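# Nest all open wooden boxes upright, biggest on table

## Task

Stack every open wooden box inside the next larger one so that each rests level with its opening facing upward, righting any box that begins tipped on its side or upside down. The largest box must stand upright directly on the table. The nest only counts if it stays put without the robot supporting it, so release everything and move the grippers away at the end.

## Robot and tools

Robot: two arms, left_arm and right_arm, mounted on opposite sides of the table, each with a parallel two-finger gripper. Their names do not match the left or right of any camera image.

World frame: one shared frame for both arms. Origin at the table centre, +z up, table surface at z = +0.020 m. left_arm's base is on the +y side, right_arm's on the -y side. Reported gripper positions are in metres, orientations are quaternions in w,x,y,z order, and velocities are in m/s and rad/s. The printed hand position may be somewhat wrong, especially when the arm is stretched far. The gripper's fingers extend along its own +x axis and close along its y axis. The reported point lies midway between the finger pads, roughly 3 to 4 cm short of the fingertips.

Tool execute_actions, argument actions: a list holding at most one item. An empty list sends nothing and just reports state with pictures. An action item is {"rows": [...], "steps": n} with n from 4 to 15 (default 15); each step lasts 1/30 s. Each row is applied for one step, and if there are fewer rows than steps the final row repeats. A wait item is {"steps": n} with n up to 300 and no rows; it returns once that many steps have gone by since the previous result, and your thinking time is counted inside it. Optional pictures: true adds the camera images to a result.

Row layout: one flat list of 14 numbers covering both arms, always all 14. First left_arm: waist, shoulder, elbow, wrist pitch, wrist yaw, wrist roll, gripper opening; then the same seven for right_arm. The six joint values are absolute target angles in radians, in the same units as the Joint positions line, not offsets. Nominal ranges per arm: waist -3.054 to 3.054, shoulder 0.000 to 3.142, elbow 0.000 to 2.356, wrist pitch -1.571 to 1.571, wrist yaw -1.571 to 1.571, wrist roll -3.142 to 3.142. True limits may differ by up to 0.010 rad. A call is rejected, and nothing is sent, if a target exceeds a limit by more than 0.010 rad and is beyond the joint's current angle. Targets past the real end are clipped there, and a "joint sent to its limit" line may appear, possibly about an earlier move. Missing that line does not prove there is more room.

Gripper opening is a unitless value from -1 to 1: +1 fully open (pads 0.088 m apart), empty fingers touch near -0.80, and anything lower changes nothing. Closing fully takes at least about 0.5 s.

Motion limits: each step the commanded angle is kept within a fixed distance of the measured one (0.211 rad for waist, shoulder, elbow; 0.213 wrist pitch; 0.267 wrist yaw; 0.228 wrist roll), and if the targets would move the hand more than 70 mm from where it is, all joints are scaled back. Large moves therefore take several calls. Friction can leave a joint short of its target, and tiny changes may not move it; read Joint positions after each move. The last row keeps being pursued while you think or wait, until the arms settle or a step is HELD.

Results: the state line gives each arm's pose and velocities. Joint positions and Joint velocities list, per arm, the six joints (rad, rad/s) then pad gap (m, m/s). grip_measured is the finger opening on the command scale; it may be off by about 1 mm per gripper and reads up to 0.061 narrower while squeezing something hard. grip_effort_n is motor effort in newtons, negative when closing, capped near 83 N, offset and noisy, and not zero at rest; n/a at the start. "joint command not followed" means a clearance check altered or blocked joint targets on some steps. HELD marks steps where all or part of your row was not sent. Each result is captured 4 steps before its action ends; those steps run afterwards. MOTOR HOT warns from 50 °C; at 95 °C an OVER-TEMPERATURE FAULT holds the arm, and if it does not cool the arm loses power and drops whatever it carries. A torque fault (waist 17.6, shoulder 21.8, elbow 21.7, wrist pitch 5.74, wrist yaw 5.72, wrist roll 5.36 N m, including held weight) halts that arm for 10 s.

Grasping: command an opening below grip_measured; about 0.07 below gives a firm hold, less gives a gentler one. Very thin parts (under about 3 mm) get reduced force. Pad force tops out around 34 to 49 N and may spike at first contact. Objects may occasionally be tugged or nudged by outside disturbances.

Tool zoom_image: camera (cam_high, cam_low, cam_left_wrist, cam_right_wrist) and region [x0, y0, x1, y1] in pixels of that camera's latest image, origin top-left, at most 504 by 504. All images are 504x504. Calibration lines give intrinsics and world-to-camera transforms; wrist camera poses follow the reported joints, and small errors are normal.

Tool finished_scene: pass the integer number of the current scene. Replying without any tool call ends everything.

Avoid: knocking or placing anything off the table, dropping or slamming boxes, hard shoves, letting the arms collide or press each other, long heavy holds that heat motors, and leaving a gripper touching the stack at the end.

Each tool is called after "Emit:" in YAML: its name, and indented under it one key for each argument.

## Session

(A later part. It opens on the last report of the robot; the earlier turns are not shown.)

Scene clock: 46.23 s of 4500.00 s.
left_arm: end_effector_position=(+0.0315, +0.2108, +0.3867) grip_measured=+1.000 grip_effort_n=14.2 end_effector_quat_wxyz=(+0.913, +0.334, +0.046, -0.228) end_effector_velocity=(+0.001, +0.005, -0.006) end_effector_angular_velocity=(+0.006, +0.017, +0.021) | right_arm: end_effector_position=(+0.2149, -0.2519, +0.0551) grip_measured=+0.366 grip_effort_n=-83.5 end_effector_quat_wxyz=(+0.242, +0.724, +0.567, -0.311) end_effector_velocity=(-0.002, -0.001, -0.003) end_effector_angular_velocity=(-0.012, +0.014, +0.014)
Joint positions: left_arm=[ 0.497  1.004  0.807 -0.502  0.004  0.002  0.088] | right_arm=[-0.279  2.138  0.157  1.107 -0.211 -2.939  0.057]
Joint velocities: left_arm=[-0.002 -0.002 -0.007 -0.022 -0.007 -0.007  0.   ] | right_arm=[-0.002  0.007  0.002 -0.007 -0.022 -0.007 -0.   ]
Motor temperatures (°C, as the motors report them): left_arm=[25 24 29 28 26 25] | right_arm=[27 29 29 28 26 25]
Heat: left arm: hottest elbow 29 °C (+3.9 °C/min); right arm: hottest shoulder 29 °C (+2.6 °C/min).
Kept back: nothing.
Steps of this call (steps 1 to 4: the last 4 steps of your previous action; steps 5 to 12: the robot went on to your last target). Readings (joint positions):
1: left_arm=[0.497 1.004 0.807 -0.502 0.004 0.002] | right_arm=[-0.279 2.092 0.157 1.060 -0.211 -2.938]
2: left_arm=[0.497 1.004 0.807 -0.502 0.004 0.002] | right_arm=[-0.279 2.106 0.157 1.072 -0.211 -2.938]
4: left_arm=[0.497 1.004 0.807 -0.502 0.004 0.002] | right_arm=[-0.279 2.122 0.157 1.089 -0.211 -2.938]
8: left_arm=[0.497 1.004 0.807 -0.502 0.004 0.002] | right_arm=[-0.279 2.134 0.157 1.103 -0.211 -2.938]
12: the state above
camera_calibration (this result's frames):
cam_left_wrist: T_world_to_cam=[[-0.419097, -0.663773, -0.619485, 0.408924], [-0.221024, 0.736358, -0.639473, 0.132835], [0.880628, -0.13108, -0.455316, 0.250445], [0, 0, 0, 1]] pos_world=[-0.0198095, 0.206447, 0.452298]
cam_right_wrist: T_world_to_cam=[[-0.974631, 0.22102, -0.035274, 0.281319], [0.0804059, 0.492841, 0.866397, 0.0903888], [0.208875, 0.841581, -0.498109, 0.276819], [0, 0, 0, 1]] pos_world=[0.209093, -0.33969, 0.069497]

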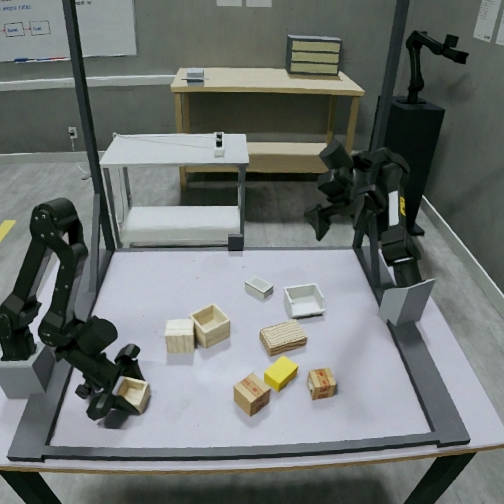

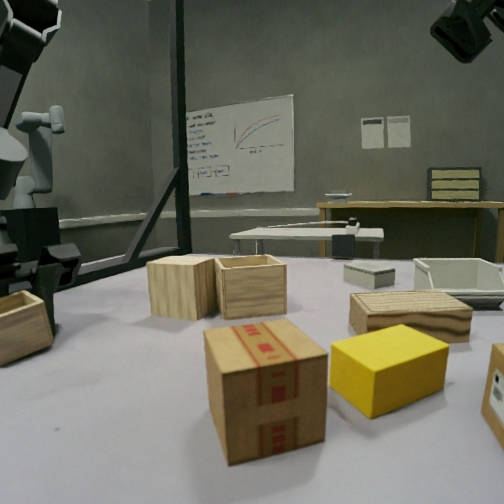

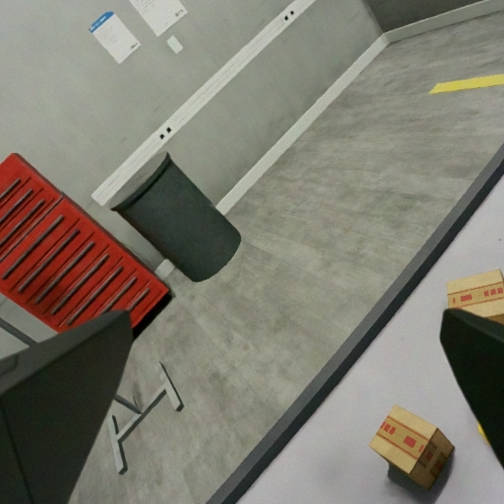

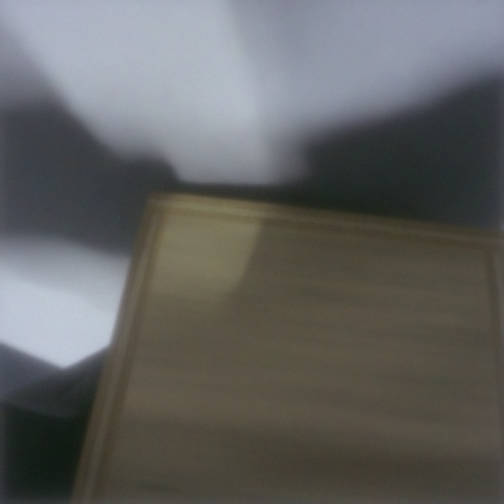

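Touching (stalled). Release and lift.

Emit:
execute_actions:
  actions:
    - {"rows":[[0.5,1.0,0.8,-0.5,0,0,1,-0.278,2.138,0.155,1.108,-0.21,-2.94,1]],"steps":15}

Emit:
execute_actions:
  actions:
    - {"rows":[[0.5,1.0,0.8,-0.5,0,0,1,-0.278,1.5,0.155,0.6,-0.21,-2.94,1]],"steps":15}

Emit:
execute_actions:
  actions:
    - {"rows":[[0.5,1.0,0.8,-0.5,0,0,1,0.05,1.6,1.3,-1.25,-0.28,-1.57,1]],"steps":15}

Emit:
execute_actions:
  actions:
    - {"steps":30}
  pictures: true

Scene clock: 46.73 s of 4500.00 s.
left_arm: end_effector_position=(+0.0315, +0.2108, +0.3867) grip_measured=+1.000 grip_effort_n=14.7 end_effector_quat_wxyz=(+0.913, +0.334, +0.046, -0.228) end_effector_velocity=(+0.002, +0.006, -0.004) end_effector_angular_velocity=(+0.018, +0.002, +0.029) | right_arm: end_effector_position=(+0.2149, -0.2518, +0.0551) grip_measured=+0.963 grip_effort_n=19.3 end_effector_quat_wxyz=(+0.242, +0.724, +0.567, -0.311) end_effector_velocity=(-0.000, -0.001, -0.001) end_effector_angular_velocity=(-0.010, +0.013, -0.006)
Joint positions: left_arm=[ 0.497  1.004  0.807 -0.502  0.004  0.002  0.088] | right_arm=[-0.279  2.139  0.157  1.109 -0.211 -2.939  0.086]
Joint velocities: left_arm=[-0.002 -0.002 -0.007 -0.022 -0.022  0.007  0.   ] | right_arm=[-0.002 -0.007  0.002 -0.022 -0.007  0.007  0.015]
Motor temperatures (°C, as the motors report them): left_arm=[25 24 29 28 26 25] | right_arm=[27 29 29 28 26 25]
Heat: left arm: hottest elbow 29 °C (+3.9 °C/min); right arm: hottest shoulder 29 °C (+2.6 °C/min).
Steps of this call (steps 1 to 4: the robot went on to your last target; steps 5 to 15: the first 11 steps of this action). Readings (joint positions):
5: left_arm=[0.497 1.004 0.807 -0.502 0.004 0.002] | right_arm=[-0.279 2.139 0.157 1.109 -0.211 -2.939]
6: left_arm=[0.497 1.004 0.807 -0.502 0.004 0.002] | right_arm=[-0.279 2.139 0.157 1.109 -0.211 -2.939]
8: left_arm=[0.497 1.004 0.807 -0.502 0.004 0.002] | right_arm=[-0.279 2.139 0.157 1.109 -0.211 -2.939]
12: left_arm=[0.497 1.004 0.807 -0.502 0.004 0.002] | right_arm=[-0.279 2.139 0.157 1.109 -0.211 -2.939]
15: the state above

Scene clock: 47.23 s of 4500.00 s.
left_arm: end_effector_position=(+0.0315, +0.2108, +0.3867) grip_measured=+1.000 grip_effort_n=14.7 end_effector_quat_wxyz=(+0.913, +0.334, +0.046, -0.228) end_effector_velocity=(-0.001, +0.004, -0.003) end_effector_angular_velocity=(+0.002, +0.010, +0.016) | right_arm: end_effector_position=(+0.1998, -0.2461, +0.1091) grip_measured=+0.997 grip_effort_n=18.4 end_effector_quat_wxyz=(+0.232, +0.726, +0.576, -0.295) end_effector_velocity=(-0.054, +0.116, +0.269) end_effector_angular_velocity=(+0.910, -0.228, +0.287)
Joint positions: left_arm=[ 0.497  1.004  0.807 -0.502  0.004  0.002  0.088] | right_arm=[-0.279  1.643  0.155  0.656 -0.211 -2.939  0.088]
Joint velocities: left_arm=[-0.002 -0.007 -0.002 -0.022 -0.007 -0.007  0.   ] | right_arm=[-0.002 -1.311 -0.002 -0.33  -0.007 -0.007  0.   ]
Motor temperatures (°C, as the motors report them): left_arm=[25 24 29 28 26 25] | right_arm=[27 29 29 28 26 25]
Heat: left arm: hottest elbow 29 °C (+3.8 °C/min); right arm: hottest shoulder 29 °C (+2.5 °C/min).
Steps of this call (steps 1 to 4: the last 4 steps of your previous action; steps 5 to 15: the first 11 steps of this action). Readings (joint positions):
5: left_arm=[0.497 1.004 0.807 -0.502 0.004 0.002] | right_arm=[-0.279 2.118 0.157 1.078 -0.211 -2.939]
6: left_arm=[0.497 1.004 0.807 -0.502 0.004 0.002] | right_arm=[-0.279 2.074 0.157 1.017 -0.211 -2.939]
8: left_arm=[0.497 1.004 0.807 -0.502 0.004 0.002] | right_arm=[-0.279 1.976 0.154 0.927 -0.211 -2.939]
12: left_arm=[0.497 1.004 0.807 -0.502 0.004 0.002] | right_arm=[-0.279 1.781 0.155 0.735 -0.211 -2.939]
15: the state above

Scene clock: 47.73 s of 4500.00 s.
left_arm: end_effector_position=(+0.0315, +0.2108, +0.3867) grip_measured=+1.000 grip_effort_n=14.7 end_effector_quat_wxyz=(+0.913, +0.334, +0.046, -0.228) end_effector_velocity=(+0.000, +0.002, -0.001) end_effector_angular_velocity=(+0.011, -0.002, +0.006) | right_arm: end_effector_position=(+0.0855, -0.1622, +0.1486) grip_measured=+0.998 grip_effort_n=18.4 end_effector_quat_wxyz=(+0.137, +0.662, +0.563, -0.476) end_effector_velocity=(-0.144, +0.208, +0.222) end_effector_angular_velocity=(-0.258, +0.969, -1.089)
Joint positions: left_arm=[ 0.497  1.004  0.807 -0.502  0.004  0.002  0.088] | right_arm=[ 0.031  1.59   0.627  0.101 -0.272 -2.391  0.088]
Joint velocities: left_arm=[-0.002 -0.002 -0.002 -0.007 -0.007  0.007  0.   ] | right_arm=[ 0.149  0.017  1.399 -1.458 -0.022  1.56  -0.   ]
Motor temperatures (°C, as the motors report them): left_arm=[25 24 29 28 26 25] | right_arm=[27 29 29 28 26 25]
Heat: left arm: hottest elbow 29 °C (+3.8 °C/min); right arm: hottest shoulder 29 °C (+2.5 °C/min).
Steps of this call (steps 1 to 4: the last 4 steps of your previous action; steps 5 to 15: the first 11 steps of this action). Readings (joint positions):
5: left_arm=[0.497 1.004 0.807 -0.502 0.004 0.002] | right_arm=[-0.265 1.537 0.172 0.589 -0.208 -2.910]
6: left_arm=[0.497 1.004 0.807 -0.502 0.004 0.002] | right_arm=[-0.221 1.550 0.208 0.531 -0.222 -2.857]
8: left_arm=[0.497 1.004 0.807 -0.502 0.004 0.002] | right_arm=[-0.127 1.574 0.294 0.442 -0.248 -2.758]
12: left_arm=[0.497 1.004 0.807 -0.502 0.004 0.002] | right_arm=[0.002 1.587 0.486 0.248 -0.270 -2.549]
15: the state above

Scene clock: 48.73 s of 4500.00 s.
left_arm: end_effector_position=(+0.0315, +0.2108, +0.3867) grip_measured=+1.000 grip_effort_n=14.7 end_effector_quat_wxyz=(+0.913, +0.334, +0.046, -0.228) end_effector_velocity=(-0.001, +0.001, -0.004) end_effector_angular_velocity=(-0.014, +0.019, +0.002) | right_arm: end_effector_position=(+0.0560, -0.2294, +0.2434) grip_measured=+0.998 grip_effort_n=17.9 end_effector_quat_wxyz=(-0.025, -0.714, -0.051, +0.698) end_effector_velocity=(+0.004, -0.058, +0.002) end_effector_angular_velocity=(-0.258, -0.002, -0.094)
Joint positions: left_arm=[ 0.497  1.004  0.807 -0.502  0.004  0.002  0.088] | right_arm=[ 0.047  1.591  1.288 -1.217 -0.276 -1.573  0.088]
Joint velocities: left_arm=[-0.002 -0.007 -0.007 -0.007  0.007 -0.022  0.   ] | right_arm=[-0.007 -0.002  0.012 -0.286 -0.022  0.007  0.   ]
Motor temperatures (°C, as the motors report them): left_arm=[25 24 29 28 26 25] | right_arm=[27 29 29 28 26 25]
Heat: left arm: hottest elbow 29 °C (+3.7 °C/min); right arm: hottest shoulder 29 °C (+2.5 °C/min).
Kept back: nothing.
Steps of this call (steps 1 to 4: the last 4 steps of your previous action; steps 5 to 30: the robot went on to your last target). Readings (joint positions):
1: left_arm=[0.497 1.004 0.807 -0.502 0.004 0.002] | right_arm=[0.035 1.590 0.674 0.052 -0.273 -2.338]
2: left_arm=[0.497 1.004 0.807 -0.502 0.004 0.002] | right_arm=[0.038 1.590 0.721 0.003 -0.273 -2.285]
4: left_arm=[0.497 1.004 0.807 -0.502 0.004 0.002] | right_arm=[0.042 1.591 0.815 -0.095 -0.273 -2.180]
8: left_arm=[0.497 1.004 0.807 -0.502 0.004 0.002] | right_arm=[0.045 1.591 1.002 -0.290 -0.274 -1.969]
30: the state above
camera_calibration (this result's frames):
cam_left_wrist: T_world_to_cam=[[-0.419097, -0.663773, -0.619485, 0.408924], [-0.221024, 0.736358, -0.639473, 0.132835], [0.880628, -0.13108, -0.455316, 0.250445], [0, 0, 0, 1]] pos_world=[-0.0198095, 0.206447, 0.452298]
cam_right_wrist: T_world_to_cam=[[-0.148171, 0.988764, 0.0197661, 0.244562], [0.94131, 0.134874, 0.309426, -0.0657881], [0.303284, 0.0644539, -0.950718, 0.311443], [0, 0, 0, 1]] pos_world=[0.00370825, -0.253015, 0.311617]

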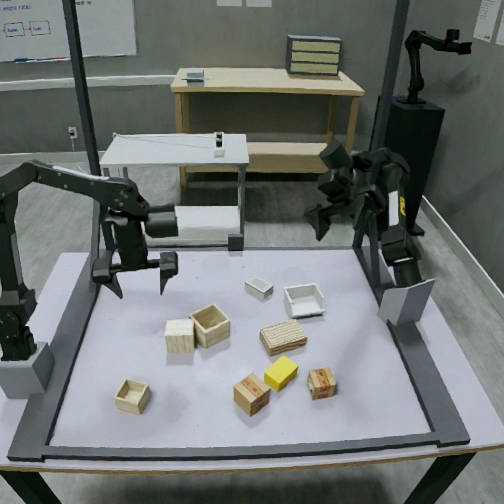

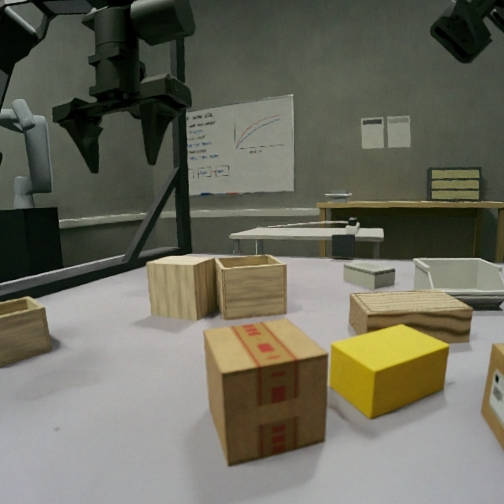

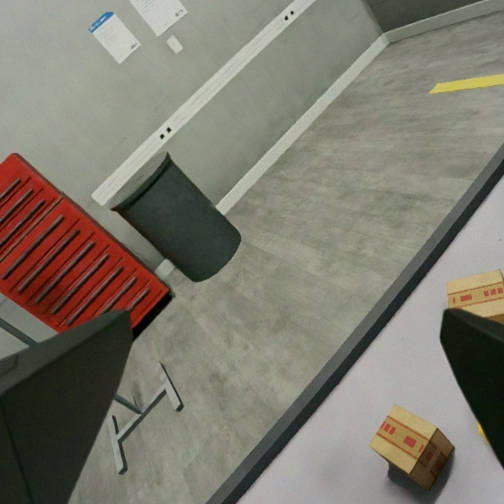

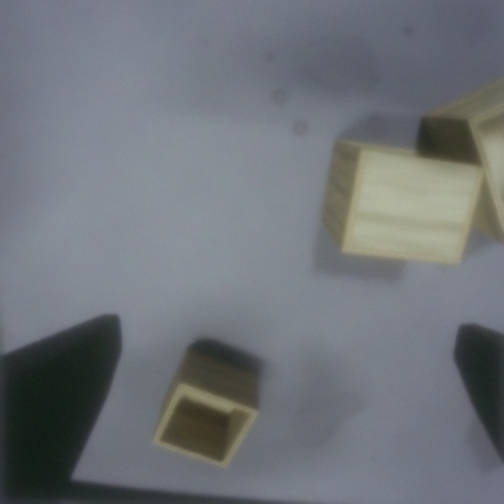

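Emit:
execute_actions:
  actions:
    - {"rows":[[0.5,1.0,0.8,-0.5,0,0,1,0.22,1.915,1.38,-0.97,-0.28,0.22,1]],"steps":15}

Emit:
execute_actions:
  actions:
    - {"steps":30}
  pictures: true

Scene clock: 49.73 s of 4500.00 s.
left_arm: end_effector_position=(+0.0315, +0.2108, +0.3867) grip_measured=+1.000 grip_effort_n=14.2 end_effector_quat_wxyz=(+0.913, +0.334, +0.046, -0.228) end_effector_velocity=(-0.000, -0.001, +0.006) end_effector_angular_velocity=(-0.018, -0.029, +0.001) | right_arm: end_effector_position=(+0.0154, -0.1771, +0.1589) grip_measured=+0.998 grip_effort_n=18.4 end_effector_quat_wxyz=(+0.088, -0.709, +0.092, +0.694) end_effector_velocity=(-0.010, +0.032, -0.052) end_effector_angular_velocity=(+0.073, +0.009, -1.517)
Joint positions: left_arm=[ 0.497  1.004  0.807 -0.502  0.004  0.002  0.088] | right_arm=[ 0.214  1.893  1.365 -0.991 -0.277 -1.051  0.088]
Joint velocities: left_arm=[-0.002 -0.007 -0.002  0.022 -0.022 -0.007  0.   ] | right_arm=[ 0.042  0.144 -0.007  0.212 -0.007  1.575  0.   ]
Motor temperatures (°C, as the motors report them): left_arm=[25 24 29 28 26 25] | right_arm=[27 29 29 28 26 25]
Heat: left arm: hottest elbow 29 °C (+3.6 °C/min); right arm: hottest shoulder 29 °C (+2.4 °C/min).
Steps of this call (steps 1 to 19: the robot went on to your last target; steps 20 to 30: the first 11 steps of this action). Readings (joint positions):
20: left_arm=[0.497 1.004 0.807 -0.502 0.004 0.002] | right_arm=[0.053 1.605 1.295 -1.243 -0.274 -1.547]
21: left_arm=[0.497 1.004 0.807 -0.502 0.004 0.002] | right_arm=[0.076 1.629 1.310 -1.204 -0.274 -1.503]
23: left_arm=[0.497 1.004 0.807 -0.502 0.004 0.002] | right_arm=[0.132 1.706 1.345 -1.106 -0.275 -1.415]
27: left_arm=[0.497 1.004 0.807 -0.502 0.004 0.002] | right_arm=[0.201 1.850 1.365 -1.014 -0.277 -1.209]
30: the state above

Scene clock: 50.73 s of 4500.00 s.
left_arm: end_effector_position=(+0.0315, +0.2108, +0.3867) grip_measured=+1.000 grip_effort_n=14.7 end_effector_quat_wxyz=(+0.913, +0.334, +0.046, -0.228) end_effector_velocity=(-0.001, -0.000, -0.001) end_effector_angular_velocity=(-0.014, +0.007, +0.007) | right_arm: end_effector_position=(+0.0136, -0.1723, +0.1572) grip_measured=+0.998 grip_effort_n=17.4 end_effector_quat_wxyz=(+0.488, -0.519, +0.478, +0.513) end_effector_velocity=(+0.001, -0.003, -0.001) end_effector_angular_velocity=(-0.011, +0.005, -0.116)
Joint positions: left_arm=[ 0.497  1.004  0.807 -0.502  0.004  0.002  0.088] | right_arm=[ 0.216  1.902  1.371 -0.972 -0.277  0.206  0.088]
Joint velocities: left_arm=[-0.007 -0.002  0.002 -0.007 -0.007 -0.022  0.   ] | right_arm=[-0.002 -0.002 -0.007 -0.007 -0.007  0.11  -0.   ]
Motor temperatures (°C, as the motors report them): left_arm=[25 24 29 28 26 25] | right_arm=[27 29 29 28 26 25]
Heat: left arm: hottest elbow 29 °C (+3.5 °C/min); right arm: hottest shoulder 29 °C (+2.4 °C/min).
Kept back: nothing.
Steps of this call (steps 1 to 4: the last 4 steps of your previous action; steps 5 to 30: the robot went on to your last target). Readings (joint positions):
1: left_arm=[0.497 1.004 0.807 -0.502 0.004 0.002] | right_arm=[0.214 1.896 1.365 -0.985 -0.277 -0.998]
2: left_arm=[0.497 1.004 0.807 -0.502 0.004 0.002] | right_arm=[0.214 1.896 1.366 -0.983 -0.277 -0.945]
4: left_arm=[0.497 1.004 0.807 -0.502 0.004 0.002] | right_arm=[0.214 1.896 1.369 -0.978 -0.277 -0.840]
8: left_arm=[0.497 1.004 0.807 -0.502 0.004 0.002] | right_arm=[0.215 1.899 1.371 -0.974 -0.277 -0.629]
30: the state above
camera_calibration (this result's frames):
cam_left_wrist: T_world_to_cam=[[-0.419097, -0.663773, -0.619485, 0.408924], [-0.221024, 0.736358, -0.639473, 0.132835], [0.880628, -0.13108, -0.455316, 0.250445], [0, 0, 0, 1]] pos_world=[-0.0198095, 0.206447, 0.452298]
cam_right_wrist: T_world_to_cam=[[0.994249, 0.107066, 0.00242924, 0.0188602], [0.102067, -0.95421, 0.281187, -0.178742], [0.0324236, -0.279322, -0.95965, 0.184522], [0, 0, 0, 1]] pos_world=[-0.00649086, -0.121035, 0.22729]

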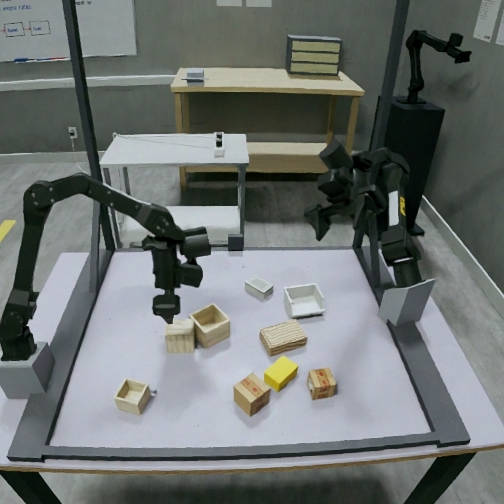

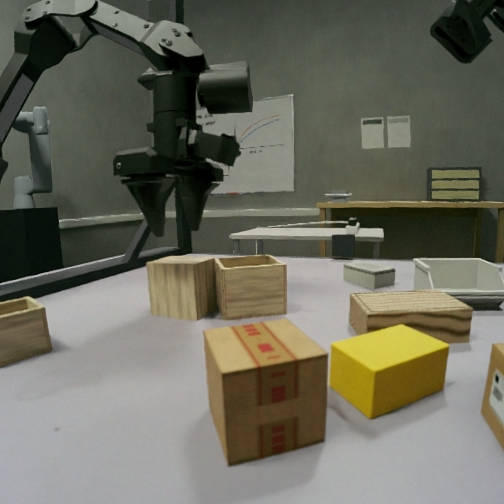

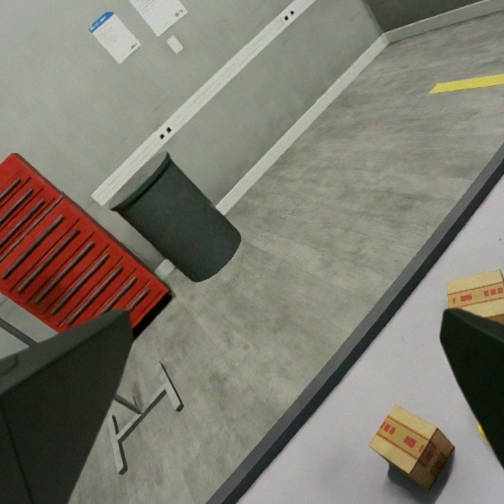

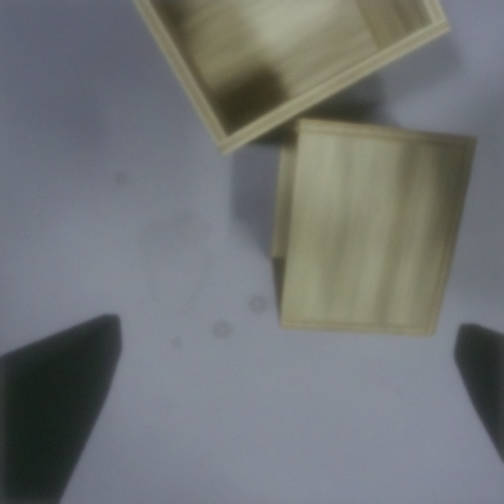

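Emit:
execute_actions:
  actions:
    - {"rows":[[0.5,1.0,0.8,-0.5,0,0,1,0.21,2.078,1.196,-0.624,-0.28,0.15,1]],"steps":15}

Emit:
execute_actions:
  actions:
    - {"steps":15}
  pictures: true

Scene clock: 51.27 s of 4500.00 s.
left_arm: end_effector_position=(+0.0315, +0.2108, +0.3867) grip_measured=+1.000 grip_effort_n=14.7 end_effector_quat_wxyz=(+0.913, +0.334, +0.046, -0.228) end_effector_velocity=(+0.001, +0.002, -0.004) end_effector_angular_velocity=(-0.002, +0.015, +0.005) | right_arm: end_effector_position=(+0.0424, -0.1646, +0.0752) grip_measured=+0.998 grip_effort_n=14.7 end_effector_quat_wxyz=(+0.480, -0.526, +0.466, +0.525) end_effector_velocity=(+0.014, -0.108, -0.159) end_effector_angular_velocity=(-0.384, -0.040, +0.101)
Joint positions: left_arm=[ 0.497  1.004  0.807 -0.502  0.004  0.002  0.088] | right_arm=[ 0.203  2.059  1.216 -0.657 -0.277  0.156  0.088]
Joint velocities: left_arm=[ 0.002 -0.002 -0.007 -0.007  0.007 -0.007  0.   ] | right_arm=[ 0.144  0.271 -0.295  0.212 -0.051 -0.066  0.   ]
Motor temperatures (°C, as the motors report them): left_arm=[25 24 29 28 26 25] | right_arm=[27 29 29 28 26 25]
Heat: left arm: hottest elbow 29 °C (+3.5 °C/min); right arm: hottest shoulder 29 °C (+2.3 °C/min).
Steps of this call (steps 1 to 5: the robot went on to your last target; steps 6 to 16: the first 11 steps of this action). Readings (joint positions):
6: left_arm=[0.497 1.004 0.807 -0.502 0.004 0.002] | right_arm=[0.216 1.911 1.363 -0.957 -0.277 0.211]
7: left_arm=[0.497 1.004 0.807 -0.502 0.004 0.002] | right_arm=[0.216 1.921 1.347 -0.910 -0.277 0.201]
9: left_arm=[0.497 1.004 0.807 -0.502 0.004 0.002] | right_arm=[0.216 1.966 1.309 -0.829 -0.275 0.183]
13: left_arm=[0.497 1.004 0.807 -0.502 0.004 0.002] | right_arm=[0.186 2.018 1.254 -0.679 -0.277 0.162]
16: the state above

Scene clock: 51.77 s of 4500.00 s.
left_arm: end_effector_position=(+0.0315, +0.2108, +0.3867) grip_measured=+1.000 grip_effort_n=14.7 end_effector_quat_wxyz=(+0.913, +0.334, +0.046, -0.228) end_effector_velocity=(-0.001, +0.002, -0.001) end_effector_angular_velocity=(-0.004, +0.000, +0.007) | right_arm: end_effector_position=(+0.0417, -0.1648, +0.0683) grip_measured=+0.998 grip_effort_n=14.2 end_effector_quat_wxyz=(+0.477, -0.528, +0.462, +0.529) end_effector_velocity=(+0.000, -0.009, -0.001) end_effector_angular_velocity=(-0.044, +0.011, -0.007)
Joint positions: left_arm=[ 0.497  1.004  0.807 -0.502  0.004  0.002  0.088] | right_arm=[ 0.21   2.07   1.203 -0.625 -0.278  0.152  0.088]
Joint velocities: left_arm=[-0.002 -0.007 -0.002 -0.007 -0.007 -0.007  0.   ] | right_arm=[-0.002  0.002 -0.002 -0.037 -0.022 -0.007 -0.   ]
Motor temperatures (°C, as the motors report them): left_arm=[25 24 29 28 26 25] | right_arm=[27 29 29 28 26 25]
Heat: left arm: hottest elbow 29 °C (+3.5 °C/min); right arm: hottest shoulder 29 °C (+2.3 °C/min).
Kept back: nothing.
Steps of this call (steps 1 to 4: the last 4 steps of your previous action; steps 5 to 15: the robot went on to your last target). Readings (joint positions):
1: left_arm=[0.497 1.004 0.807 -0.502 0.004 0.002] | right_arm=[0.207 2.066 1.208 -0.651 -0.277 0.155]
2: left_arm=[0.497 1.004 0.807 -0.502 0.004 0.002] | right_arm=[0.210 2.069 1.204 -0.646 -0.278 0.154]
4: left_arm=[0.497 1.004 0.807 -0.502 0.004 0.002] | right_arm=[0.210 2.070 1.203 -0.634 -0.278 0.153]
8: left_arm=[0.497 1.004 0.807 -0.502 0.004 0.002] | right_arm=[0.210 2.070 1.203 -0.628 -0.278 0.153]
15: the state above
camera_calibration (this result's frames):
cam_left_wrist: T_world_to_cam=[[-0.419097, -0.663773, -0.619485, 0.408924], [-0.221024, 0.736358, -0.639473, 0.132835], [0.880628, -0.13108, -0.455316, 0.250445], [0, 0, 0, 1]] pos_world=[-0.0198095, 0.206447, 0.452298]
cam_right_wrist: T_world_to_cam=[[0.987401, 0.158238, 0.000853563, -0.000842675], [0.152138, -0.950789, 0.269916, -0.150167], [0.0435226, -0.266385, -0.962884, 0.102378], [0, 0, 0, 1]] pos_world=[0.0192223, -0.115371, 0.139112]

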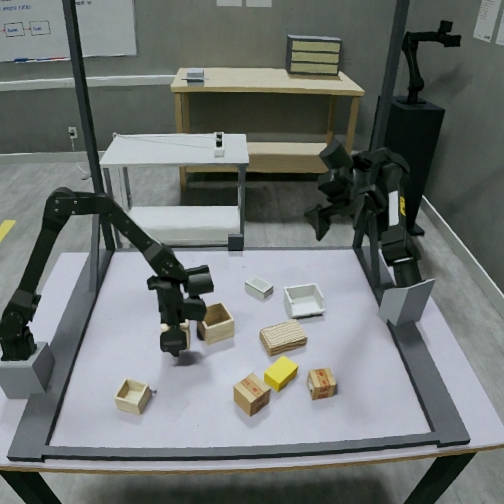

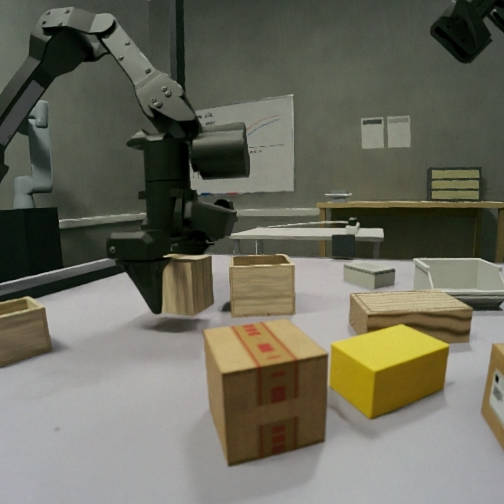

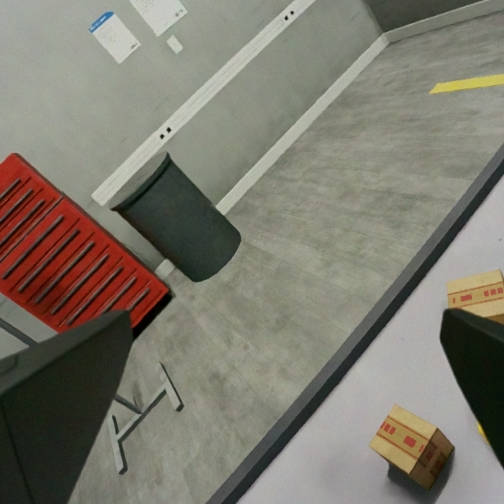

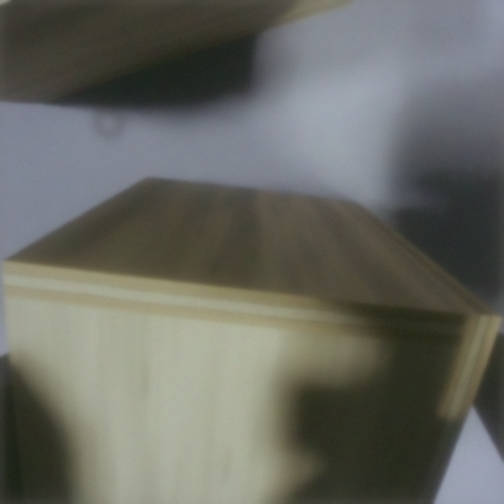

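Emit:
execute_actions:
  actions:
    - {"rows":[[0.5,1.0,0.8,-0.5,0,0,1,0.21,2.07,1.203,-0.625,-0.28,0.15,0.1]],"steps":15}

Emit:
execute_actions:
  actions:
    - {"rows":[[0.5,1.0,0.8,-0.5,0,0,1,0.21,1.9,1.38,-0.97,-0.28,0.15,0.1]],"steps":15}

Emit:
execute_actions:
  actions:
    - {"steps":10}
  pictures: true

Scene clock: 54.40 s of 4500.00 s.
left_arm: end_effector_position=(+0.0315, +0.2108, +0.3867) grip_measured=+1.000 grip_effort_n=14.7 end_effector_quat_wxyz=(+0.913, +0.334, +0.046, -0.228) end_effector_velocity=(-0.001, -0.002, -0.000) end_effector_angular_velocity=(-0.008, +0.003, -0.010) | right_arm: end_effector_position=(+0.0417, -0.1648, +0.0683) grip_measured=+0.147 grip_effort_n=-23.0 end_effector_quat_wxyz=(+0.477, -0.528, +0.462, +0.529) end_effector_velocity=(+0.001, -0.005, +0.001) end_effector_angular_velocity=(-0.022, +0.001, -0.001)
Joint positions: left_arm=[ 0.497  1.004  0.807 -0.502  0.004  0.002  0.088] | right_arm=[ 0.21   2.07   1.203 -0.625 -0.278  0.152  0.046]
Joint velocities: left_arm=[-0.002 -0.002 -0.002  0.007  0.007 -0.007  0.   ] | right_arm=[-0.002 -0.002 -0.002 -0.022 -0.007 -0.007 -0.019]
Motor temperatures (°C, as the motors report them): left_arm=[25 24 29 28 26 25] | right_arm=[27 30 29 28 26 25]
Heat: left arm: hottest elbow 29 °C (+3.3 °C/min); right arm: hottest shoulder 30 °C (+3.3 °C/min).
Steps of this call (steps 1 to 15: the robot went on to your last target; steps 16 to 68: nothing new was sent; steps 69 to 79: the first 11 steps of this action). Readings (joint positions):
69: left_arm=[0.497 1.004 0.807 -0.502 0.004 0.002] | right_arm=[0.210 2.070 1.203 -0.625 -0.278 0.152]
70: left_arm=[0.497 1.004 0.807 -0.502 0.004 0.002] | right_arm=[0.210 2.070 1.203 -0.625 -0.278 0.152]
72: left_arm=[0.497 1.004 0.807 -0.502 0.004 0.002] | right_arm=[0.210 2.070 1.203 -0.625 -0.278 0.152]
76: left_arm=[0.497 1.004 0.807 -0.502 0.004 0.002] | right_arm=[0.210 2.070 1.203 -0.625 -0.278 0.152]
79: the state above

Scene clock: 54.90 s of 4500.00 s.
left_arm: end_effector_position=(+0.0315, +0.2108, +0.3867) grip_measured=+1.000 grip_effort_n=14.7 end_effector_quat_wxyz=(+0.913, +0.334, +0.046, -0.228) end_effector_velocity=(+0.001, +0.003, -0.003) end_effector_angular_velocity=(-0.013, +0.013, +0.016) | right_arm: end_effector_position=(+0.0127, -0.1631, +0.1600) grip_measured=+0.115 grip_effort_n=-80.2 end_effector_quat_wxyz=(+0.480, -0.521, +0.454, +0.540) end_effector_velocity=(+0.010, -0.052, +0.012) end_effector_angular_velocity=(-0.220, -0.053, -0.063)
Joint positions: left_arm=[ 0.497  1.004  0.807 -0.502  0.004  0.002  0.088] | right_arm=[ 0.21   1.899  1.376 -0.939 -0.278  0.152  0.045]
Joint velocities: left_arm=[-0.002 -0.002 -0.007 -0.007 -0.007 -0.022  0.   ] | right_arm=[-0.002 -0.027  0.022 -0.286 -0.007 -0.007 -0.   ]
Motor temperatures (°C, as the motors report them): left_arm=[25 24 29 28 26 25] | right_arm=[27 30 29 28 26 25]
Heat: left arm: hottest elbow 29 °C (+3.3 °C/min); right arm: hottest shoulder 30 °C (+3.3 °C/min).
Steps of this call (steps 1 to 4: the last 4 steps of your previous action; steps 5 to 15: the first 11 steps of this action). Readings (joint positions):
5: left_arm=[0.497 1.004 0.807 -0.502 0.004 0.002] | right_arm=[0.210 2.062 1.213 -0.644 -0.278 0.152]
6: left_arm=[0.497 1.004 0.807 -0.502 0.004 0.002] | right_arm=[0.210 2.053 1.230 -0.689 -0.278 0.152]
8: left_arm=[0.497 1.004 0.807 -0.502 0.004 0.002] | right_arm=[0.210 2.014 1.268 -0.768 -0.278 0.152]
12: left_arm=[0.497 1.004 0.807 -0.502 0.004 0.002] | right_arm=[0.210 1.922 1.355 -0.900 -0.278 0.152]
15: the state above

Scene clock: 55.23 s of 4500.00 s.
left_arm: end_effector_position=(+0.0315, +0.2108, +0.3867) grip_measured=+1.000 grip_effort_n=14.7 end_effector_quat_wxyz=(+0.913, +0.334, +0.046, -0.228) end_effector_velocity=(+0.000, +0.004, -0.004) end_effector_angular_velocity=(+0.030, +0.002, +0.012) | right_arm: end_effector_position=(+0.0144, -0.1691, +0.1597) grip_measured=+0.115 grip_effort_n=-80.7 end_effector_quat_wxyz=(+0.477, -0.528, +0.462, +0.530) end_effector_velocity=(+0.003, -0.006, -0.000) end_effector_angular_velocity=(-0.025, +0.001, -0.022)
Joint positions: left_arm=[ 0.497  1.004  0.807 -0.502  0.004  0.002  0.088] | right_arm=[ 0.21   1.9    1.376 -0.968 -0.278  0.152  0.045]
Joint velocities: left_arm=[-0.002 -0.002 -0.002 -0.022 -0.007  0.022  0.   ] | right_arm=[-0.007 -0.002 -0.007 -0.022 -0.007  0.007 -0.   ]
Motor temperatures (°C, as the motors report them): left_arm=[25 24 29 28 26 25] | right_arm=[27 30 29 28 26 25]
Heat: left arm: hottest elbow 29 °C (+3.3 °C/min); right arm: hottest shoulder 30 °C (+3.3 °C/min).
Kept back: nothing.
Steps of this call (steps 1 to 4: the last 4 steps of your previous action; steps 5 to 10: the robot went on to your last target). Readings (joint positions):
1: left_arm=[0.497 1.004 0.807 -0.502 0.004 0.002] | right_arm=[0.210 1.899 1.376 -0.947 -0.278 0.152]
2: left_arm=[0.497 1.004 0.807 -0.502 0.004 0.002] | right_arm=[0.210 1.899 1.376 -0.955 -0.278 0.152]
4: left_arm=[0.497 1.004 0.807 -0.502 0.004 0.002] | right_arm=[0.210 1.900 1.376 -0.962 -0.278 0.152]
8: left_arm=[0.497 1.004 0.807 -0.502 0.004 0.002] | right_arm=[0.210 1.900 1.376 -0.966 -0.278 0.152]
10: the state above
camera_calibration (this result's frames):
cam_left_wrist: T_world_to_cam=[[-0.419097, -0.663773, -0.619485, 0.408924], [-0.221024, 0.736358, -0.639473, 0.132835], [0.880628, -0.13108, -0.455316, 0.250445], [0, 0, 0, 1]] pos_world=[-0.0198095, 0.206447, 0.452298]
cam_right_wrist: T_world_to_cam=[[0.987381, 0.158359, 0.00121246, 0.0266718], [0.152181, -0.950922, 0.269422, -0.17469], [0.0438184, -0.265838, -0.963021, 0.190474], [0, 0, 0, 1]] pos_world=[-0.00809702, -0.119705, 0.230464]

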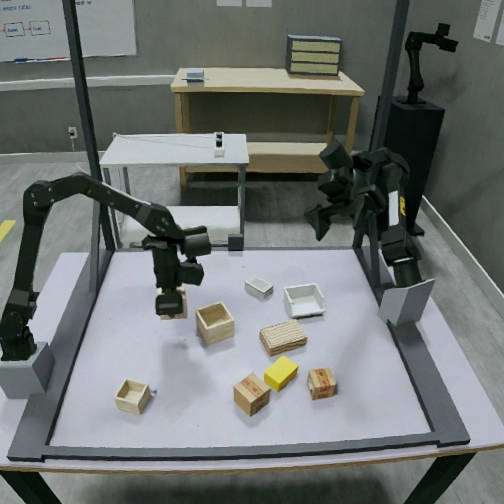

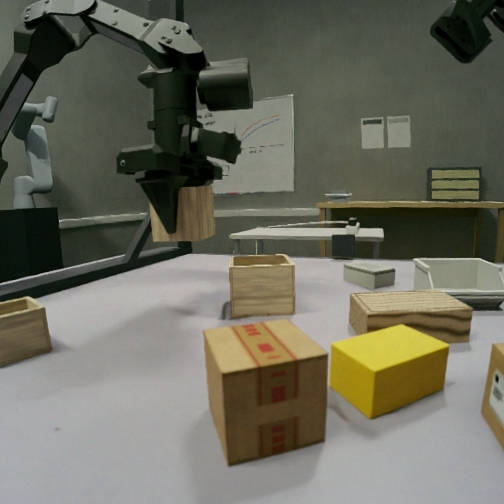

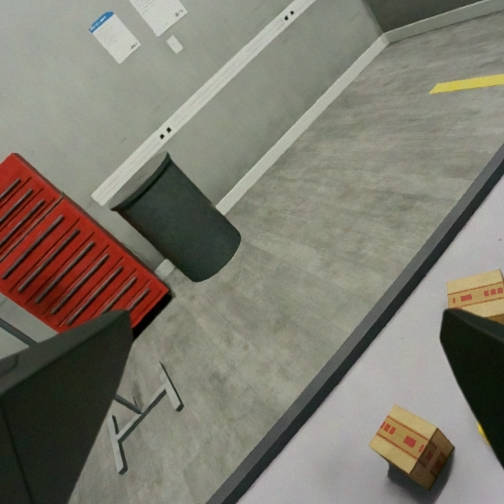

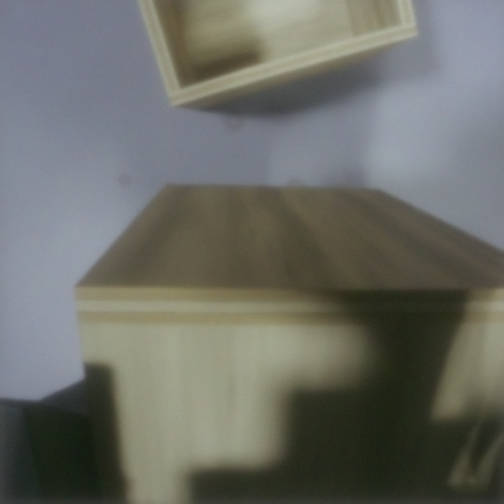

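Emit:
execute_actions:
  actions:
    - {"rows":[[0.5,1.0,0.8,-0.5,0,0,1,-0.115,2.2,1.635,-1.01,-0.28,-1.686,0.1]],"steps":15}

Emit:
execute_actions:
  actions:
    - {"steps":30}

Emit:
execute_actions:
  actions:
    - {"rows":[[0.5,1.0,0.8,-0.5,0,0,1,-0.115,2.365,1.53,-0.766,-0.28,-1.686,0.1]],"steps":15}

Emit:
execute_actions:
  actions:
    - {"steps":12}
  pictures: true

Scene clock: 55.97 s of 4500.00 s.
left_arm: end_effector_position=(+0.0315, +0.2108, +0.3867) grip_measured=+1.000 grip_effort_n=14.7 end_effector_quat_wxyz=(+0.913, +0.334, +0.046, -0.228) end_effector_velocity=(+0.001, +0.005, -0.003) end_effector_angular_velocity=(-0.010, +0.010, +0.033) | right_arm: end_effector_position=(+0.1314, -0.1008, +0.1550) grip_measured=+0.115 grip_effort_n=-80.7 end_effector_quat_wxyz=(+0.443, -0.561, +0.414, +0.564) end_effector_velocity=(+0.238, +0.009, -0.031) end_effector_angular_velocity=(-0.152, -0.057, +0.987)
Joint positions: left_arm=[ 0.497  1.004  0.807 -0.502  0.004  0.002  0.088] | right_arm=[-0.094  2.162  1.602 -1.001 -0.28  -0.311  0.045]
Joint velocities: left_arm=[-0.002 -0.002 -0.002 -0.022 -0.022 -0.022  0.   ] | right_arm=[-0.525  0.335  0.129 -0.081  0.022 -1.575 -0.   ]
Motor temperatures (°C, as the motors report them): left_arm=[25 24 29 28 26 25] | right_arm=[27 30 30 28 26 25]
Heat: left arm: hottest elbow 29 °C (+3.2 °C/min); right arm: hottest shoulder 30 °C (+3.2 °C/min).
Steps of this call (steps 1 to 11: the robot went on to your last target; steps 12 to 22: the first 11 steps of this action). Readings (joint positions):
12: left_arm=[0.497 1.004 0.807 -0.502 0.004 0.002] | right_arm=[0.205 1.912 1.388 -0.981 -0.281 0.128]
13: left_arm=[0.497 1.004 0.807 -0.502 0.004 0.002] | right_arm=[0.186 1.936 1.420 -0.995 -0.287 0.088]
15: left_arm=[0.497 1.004 0.807 -0.502 0.004 0.002] | right_arm=[0.126 2.000 1.489 -0.985 -0.287 0.015]
19: left_arm=[0.497 1.004 0.807 -0.502 0.004 0.002] | right_arm=[-0.014 2.108 1.573 -0.997 -0.286 -0.153]
22: the state above

Scene clock: 56.97 s of 4500.00 s.
left_arm: end_effector_position=(+0.0315, +0.2108, +0.3867) grip_measured=+1.000 grip_effort_n=14.7 end_effector_quat_wxyz=(+0.913, +0.334, +0.046, -0.228) end_effector_velocity=(-0.002, -0.002, +0.001) end_effector_angular_velocity=(-0.023, +0.005, -0.009) | right_arm: end_effector_position=(+0.1408, -0.0969, +0.1537) grip_measured=+0.115 grip_effort_n=-80.7 end_effector_quat_wxyz=(+0.002, -0.715, -0.022, +0.699) end_effector_velocity=(-0.001, +0.001, +0.003) end_effector_angular_velocity=(+0.009, +0.000, +0.185)
Joint positions: left_arm=[ 0.497  1.004  0.807 -0.502  0.004  0.002  0.088] | right_arm=[-0.114  2.186  1.624 -1.008 -0.28  -1.663  0.045]
Joint velocities: left_arm=[-0.002 -0.007 -0.002  0.007  0.007 -0.022  0.   ] | right_arm=[-0.002 -0.007 -0.002  0.007 -0.007 -0.183 -0.   ]
Motor temperatures (°C, as the motors report them): left_arm=[25 24 29 28 26 25] | right_arm=[27 30 30 28 26 25]
Heat: left arm: hottest elbow 29 °C (+3.2 °C/min); right arm: hottest shoulder 30 °C (+3.2 °C/min).
Kept back: nothing.
Steps of this call (steps 1 to 4: the last 4 steps of your previous action; steps 5 to 30: the robot went on to your last target). Readings (joint positions):
1: left_arm=[0.497 1.004 0.807 -0.502 0.004 0.002] | right_arm=[-0.108 2.171 1.605 -1.005 -0.280 -0.363]
2: left_arm=[0.497 1.004 0.807 -0.502 0.004 0.002] | right_arm=[-0.116 2.177 1.607 -1.006 -0.280 -0.416]
4: left_arm=[0.497 1.004 0.807 -0.502 0.004 0.002] | right_arm=[-0.119 2.183 1.613 -1.007 -0.280 -0.521]
8: left_arm=[0.497 1.004 0.807 -0.502 0.004 0.002] | right_arm=[-0.114 2.184 1.622 -1.007 -0.280 -0.731]
30: the state above

Scene clock: 57.33 s of 4500.00 s.
left_arm: end_effector_position=(+0.0315, +0.2108, +0.3867) grip_measured=+1.000 grip_effort_n=14.7 end_effector_quat_wxyz=(+0.913, +0.334, +0.046, -0.228) end_effector_velocity=(-0.002, -0.001, -0.001) end_effector_angular_velocity=(-0.003, +0.010, -0.004) | right_arm: end_effector_position=(+0.1679, -0.0928, +0.0744) grip_measured=+0.114 grip_effort_n=-78.4 end_effector_quat_wxyz=(-0.006, -0.713, -0.020, +0.701) end_effector_velocity=(+0.005, +0.068, +0.008) end_effector_angular_velocity=(+0.289, -0.016, +0.089)
Joint positions: left_arm=[ 0.497  1.004  0.807 -0.502  0.004  0.002  0.088] | right_arm=[-0.121  2.35   1.541 -0.776 -0.283 -1.683  0.045]
Joint velocities: left_arm=[-0.002 -0.002  0.002 -0.007  0.007 -0.007  0.   ] | right_arm=[-0.007  0.002  0.032  0.271 -0.007 -0.007 -0.   ]
Motor temperatures (°C, as the motors report them): left_arm=[25 24 29 28 26 25] | right_arm=[28 30 30 28 26 25]
Heat: left arm: hottest elbow 29 °C (+3.1 °C/min); right arm: hottest shoulder 30 °C (+3.1 °C/min).
Steps of this call (steps 1 to 11: the first 11 steps of this action). Readings (joint positions):
1: left_arm=[0.497 1.004 0.807 -0.502 0.004 0.002] | right_arm=[-0.114 2.196 1.621 -0.998 -0.280 -1.668]
2: left_arm=[0.497 1.004 0.807 -0.502 0.004 0.002] | right_arm=[-0.114 2.209 1.614 -0.951 -0.280 -1.671]
4: left_arm=[0.497 1.004 0.807 -0.502 0.004 0.002] | right_arm=[-0.114 2.257 1.601 -0.867 -0.280 -1.675]
8: left_arm=[0.497 1.004 0.807 -0.502 0.004 0.002] | right_arm=[-0.114 2.343 1.547 -0.807 -0.280 -1.682]
11: the state above

Scene clock: 57.73 s of 4500.00 s.
left_arm: end_effector_position=(+0.0315, +0.2108, +0.3867) grip_measured=+1.000 grip_effort_n=14.7 end_effector_quat_wxyz=(+0.913, +0.334, +0.046, -0.228) end_effector_velocity=(-0.001, +0.000, -0.003) end_effector_angular_velocity=(-0.014, +0.019, +0.002) | right_arm: end_effector_position=(+0.1672, -0.0924, +0.0723) grip_measured=+0.114 grip_effort_n=-78.4 end_effector_quat_wxyz=(-0.008, -0.713, -0.023, +0.701) end_effector_velocity=(-0.001, -0.005, +0.001) end_effector_angular_velocity=(-0.020, +0.009, -0.001)
Joint positions: left_arm=[ 0.497  1.004  0.807 -0.502  0.004  0.002  0.088] | right_arm=[-0.118  2.354  1.539 -0.768 -0.283 -1.684  0.045]
Joint velocities: left_arm=[-0.002 -0.002 -0.002 -0.007  0.007 -0.022  0.   ] | right_arm=[-0.002 -0.002 -0.002 -0.022 -0.007 -0.007  0.   ]
Motor temperatures (°C, as the motors report them): left_arm=[25 24 29 28 26 25] | right_arm=[28 30 30 28 26 25]
Heat: left arm: hottest elbow 29 °C (+3.1 °C/min); right arm: hottest shoulder 30 °C (+3.1 °C/min).
Kept back: nothing.
Steps of this call (steps 1 to 4: the last 4 steps of your previous action; steps 5 to 12: the robot went on to your last target). Readings (joint positions):
1: left_arm=[0.497 1.004 0.807 -0.502 0.004 0.002] | right_arm=[-0.121 2.350 1.541 -0.772 -0.283 -1.683]
2: left_arm=[0.497 1.004 0.807 -0.502 0.004 0.002] | right_arm=[-0.120 2.351 1.541 -0.773 -0.283 -1.683]
4: left_arm=[0.497 1.004 0.807 -0.502 0.004 0.002] | right_arm=[-0.119 2.353 1.539 -0.773 -0.283 -1.683]
8: left_arm=[0.497 1.004 0.807 -0.502 0.004 0.002] | right_arm=[-0.118 2.354 1.539 -0.768 -0.283 -1.684]
12: the state above
camera_calibration (this result's frames):
cam_left_wrist: T_world_to_cam=[[-0.419097, -0.663773, -0.619485, 0.408924], [-0.221024, 0.736358, -0.639473, 0.132835], [0.880628, -0.13108, -0.455316, 0.250445], [0, 0, 0, 1]] pos_world=[-0.0198095, 0.206447, 0.452298]
cam_right_wrist: T_world_to_cam=[[-0.0835666, 0.996482, 0.00639476, 0.119872], [0.949978, 0.0777256, 0.302489, -0.142251], [0.300928, 0.0313529, -0.953131, 0.103778], [0, 0, 0, 1]] pos_world=[0.113923, -0.111648, 0.141177]

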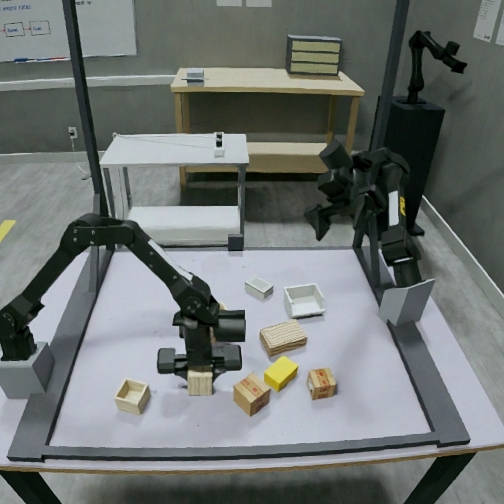

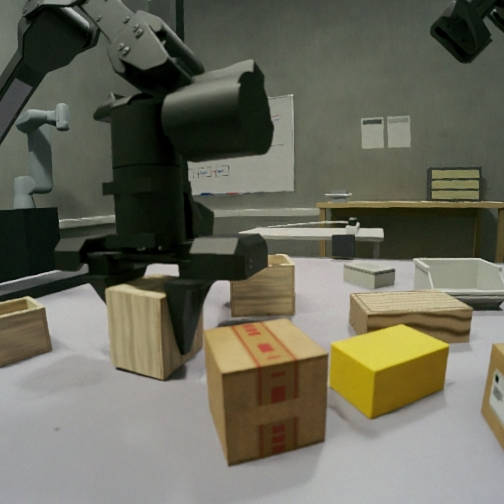

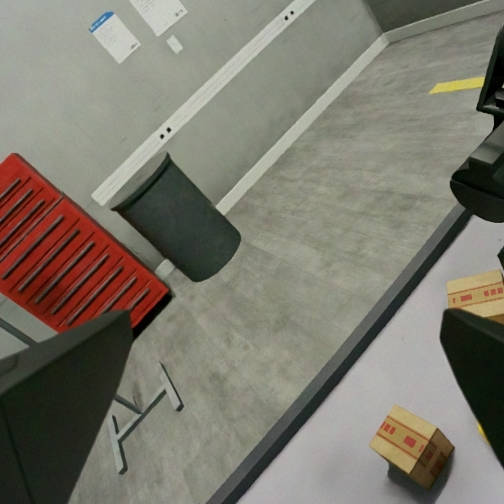

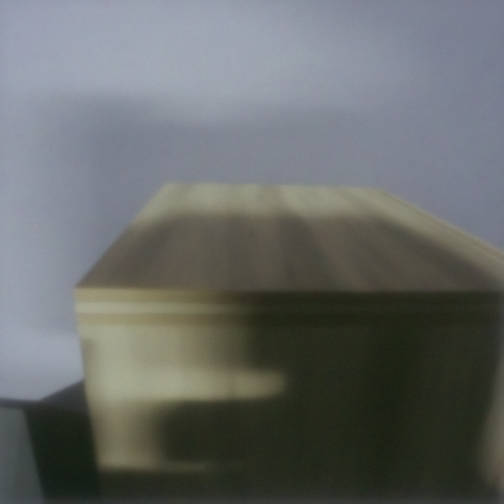

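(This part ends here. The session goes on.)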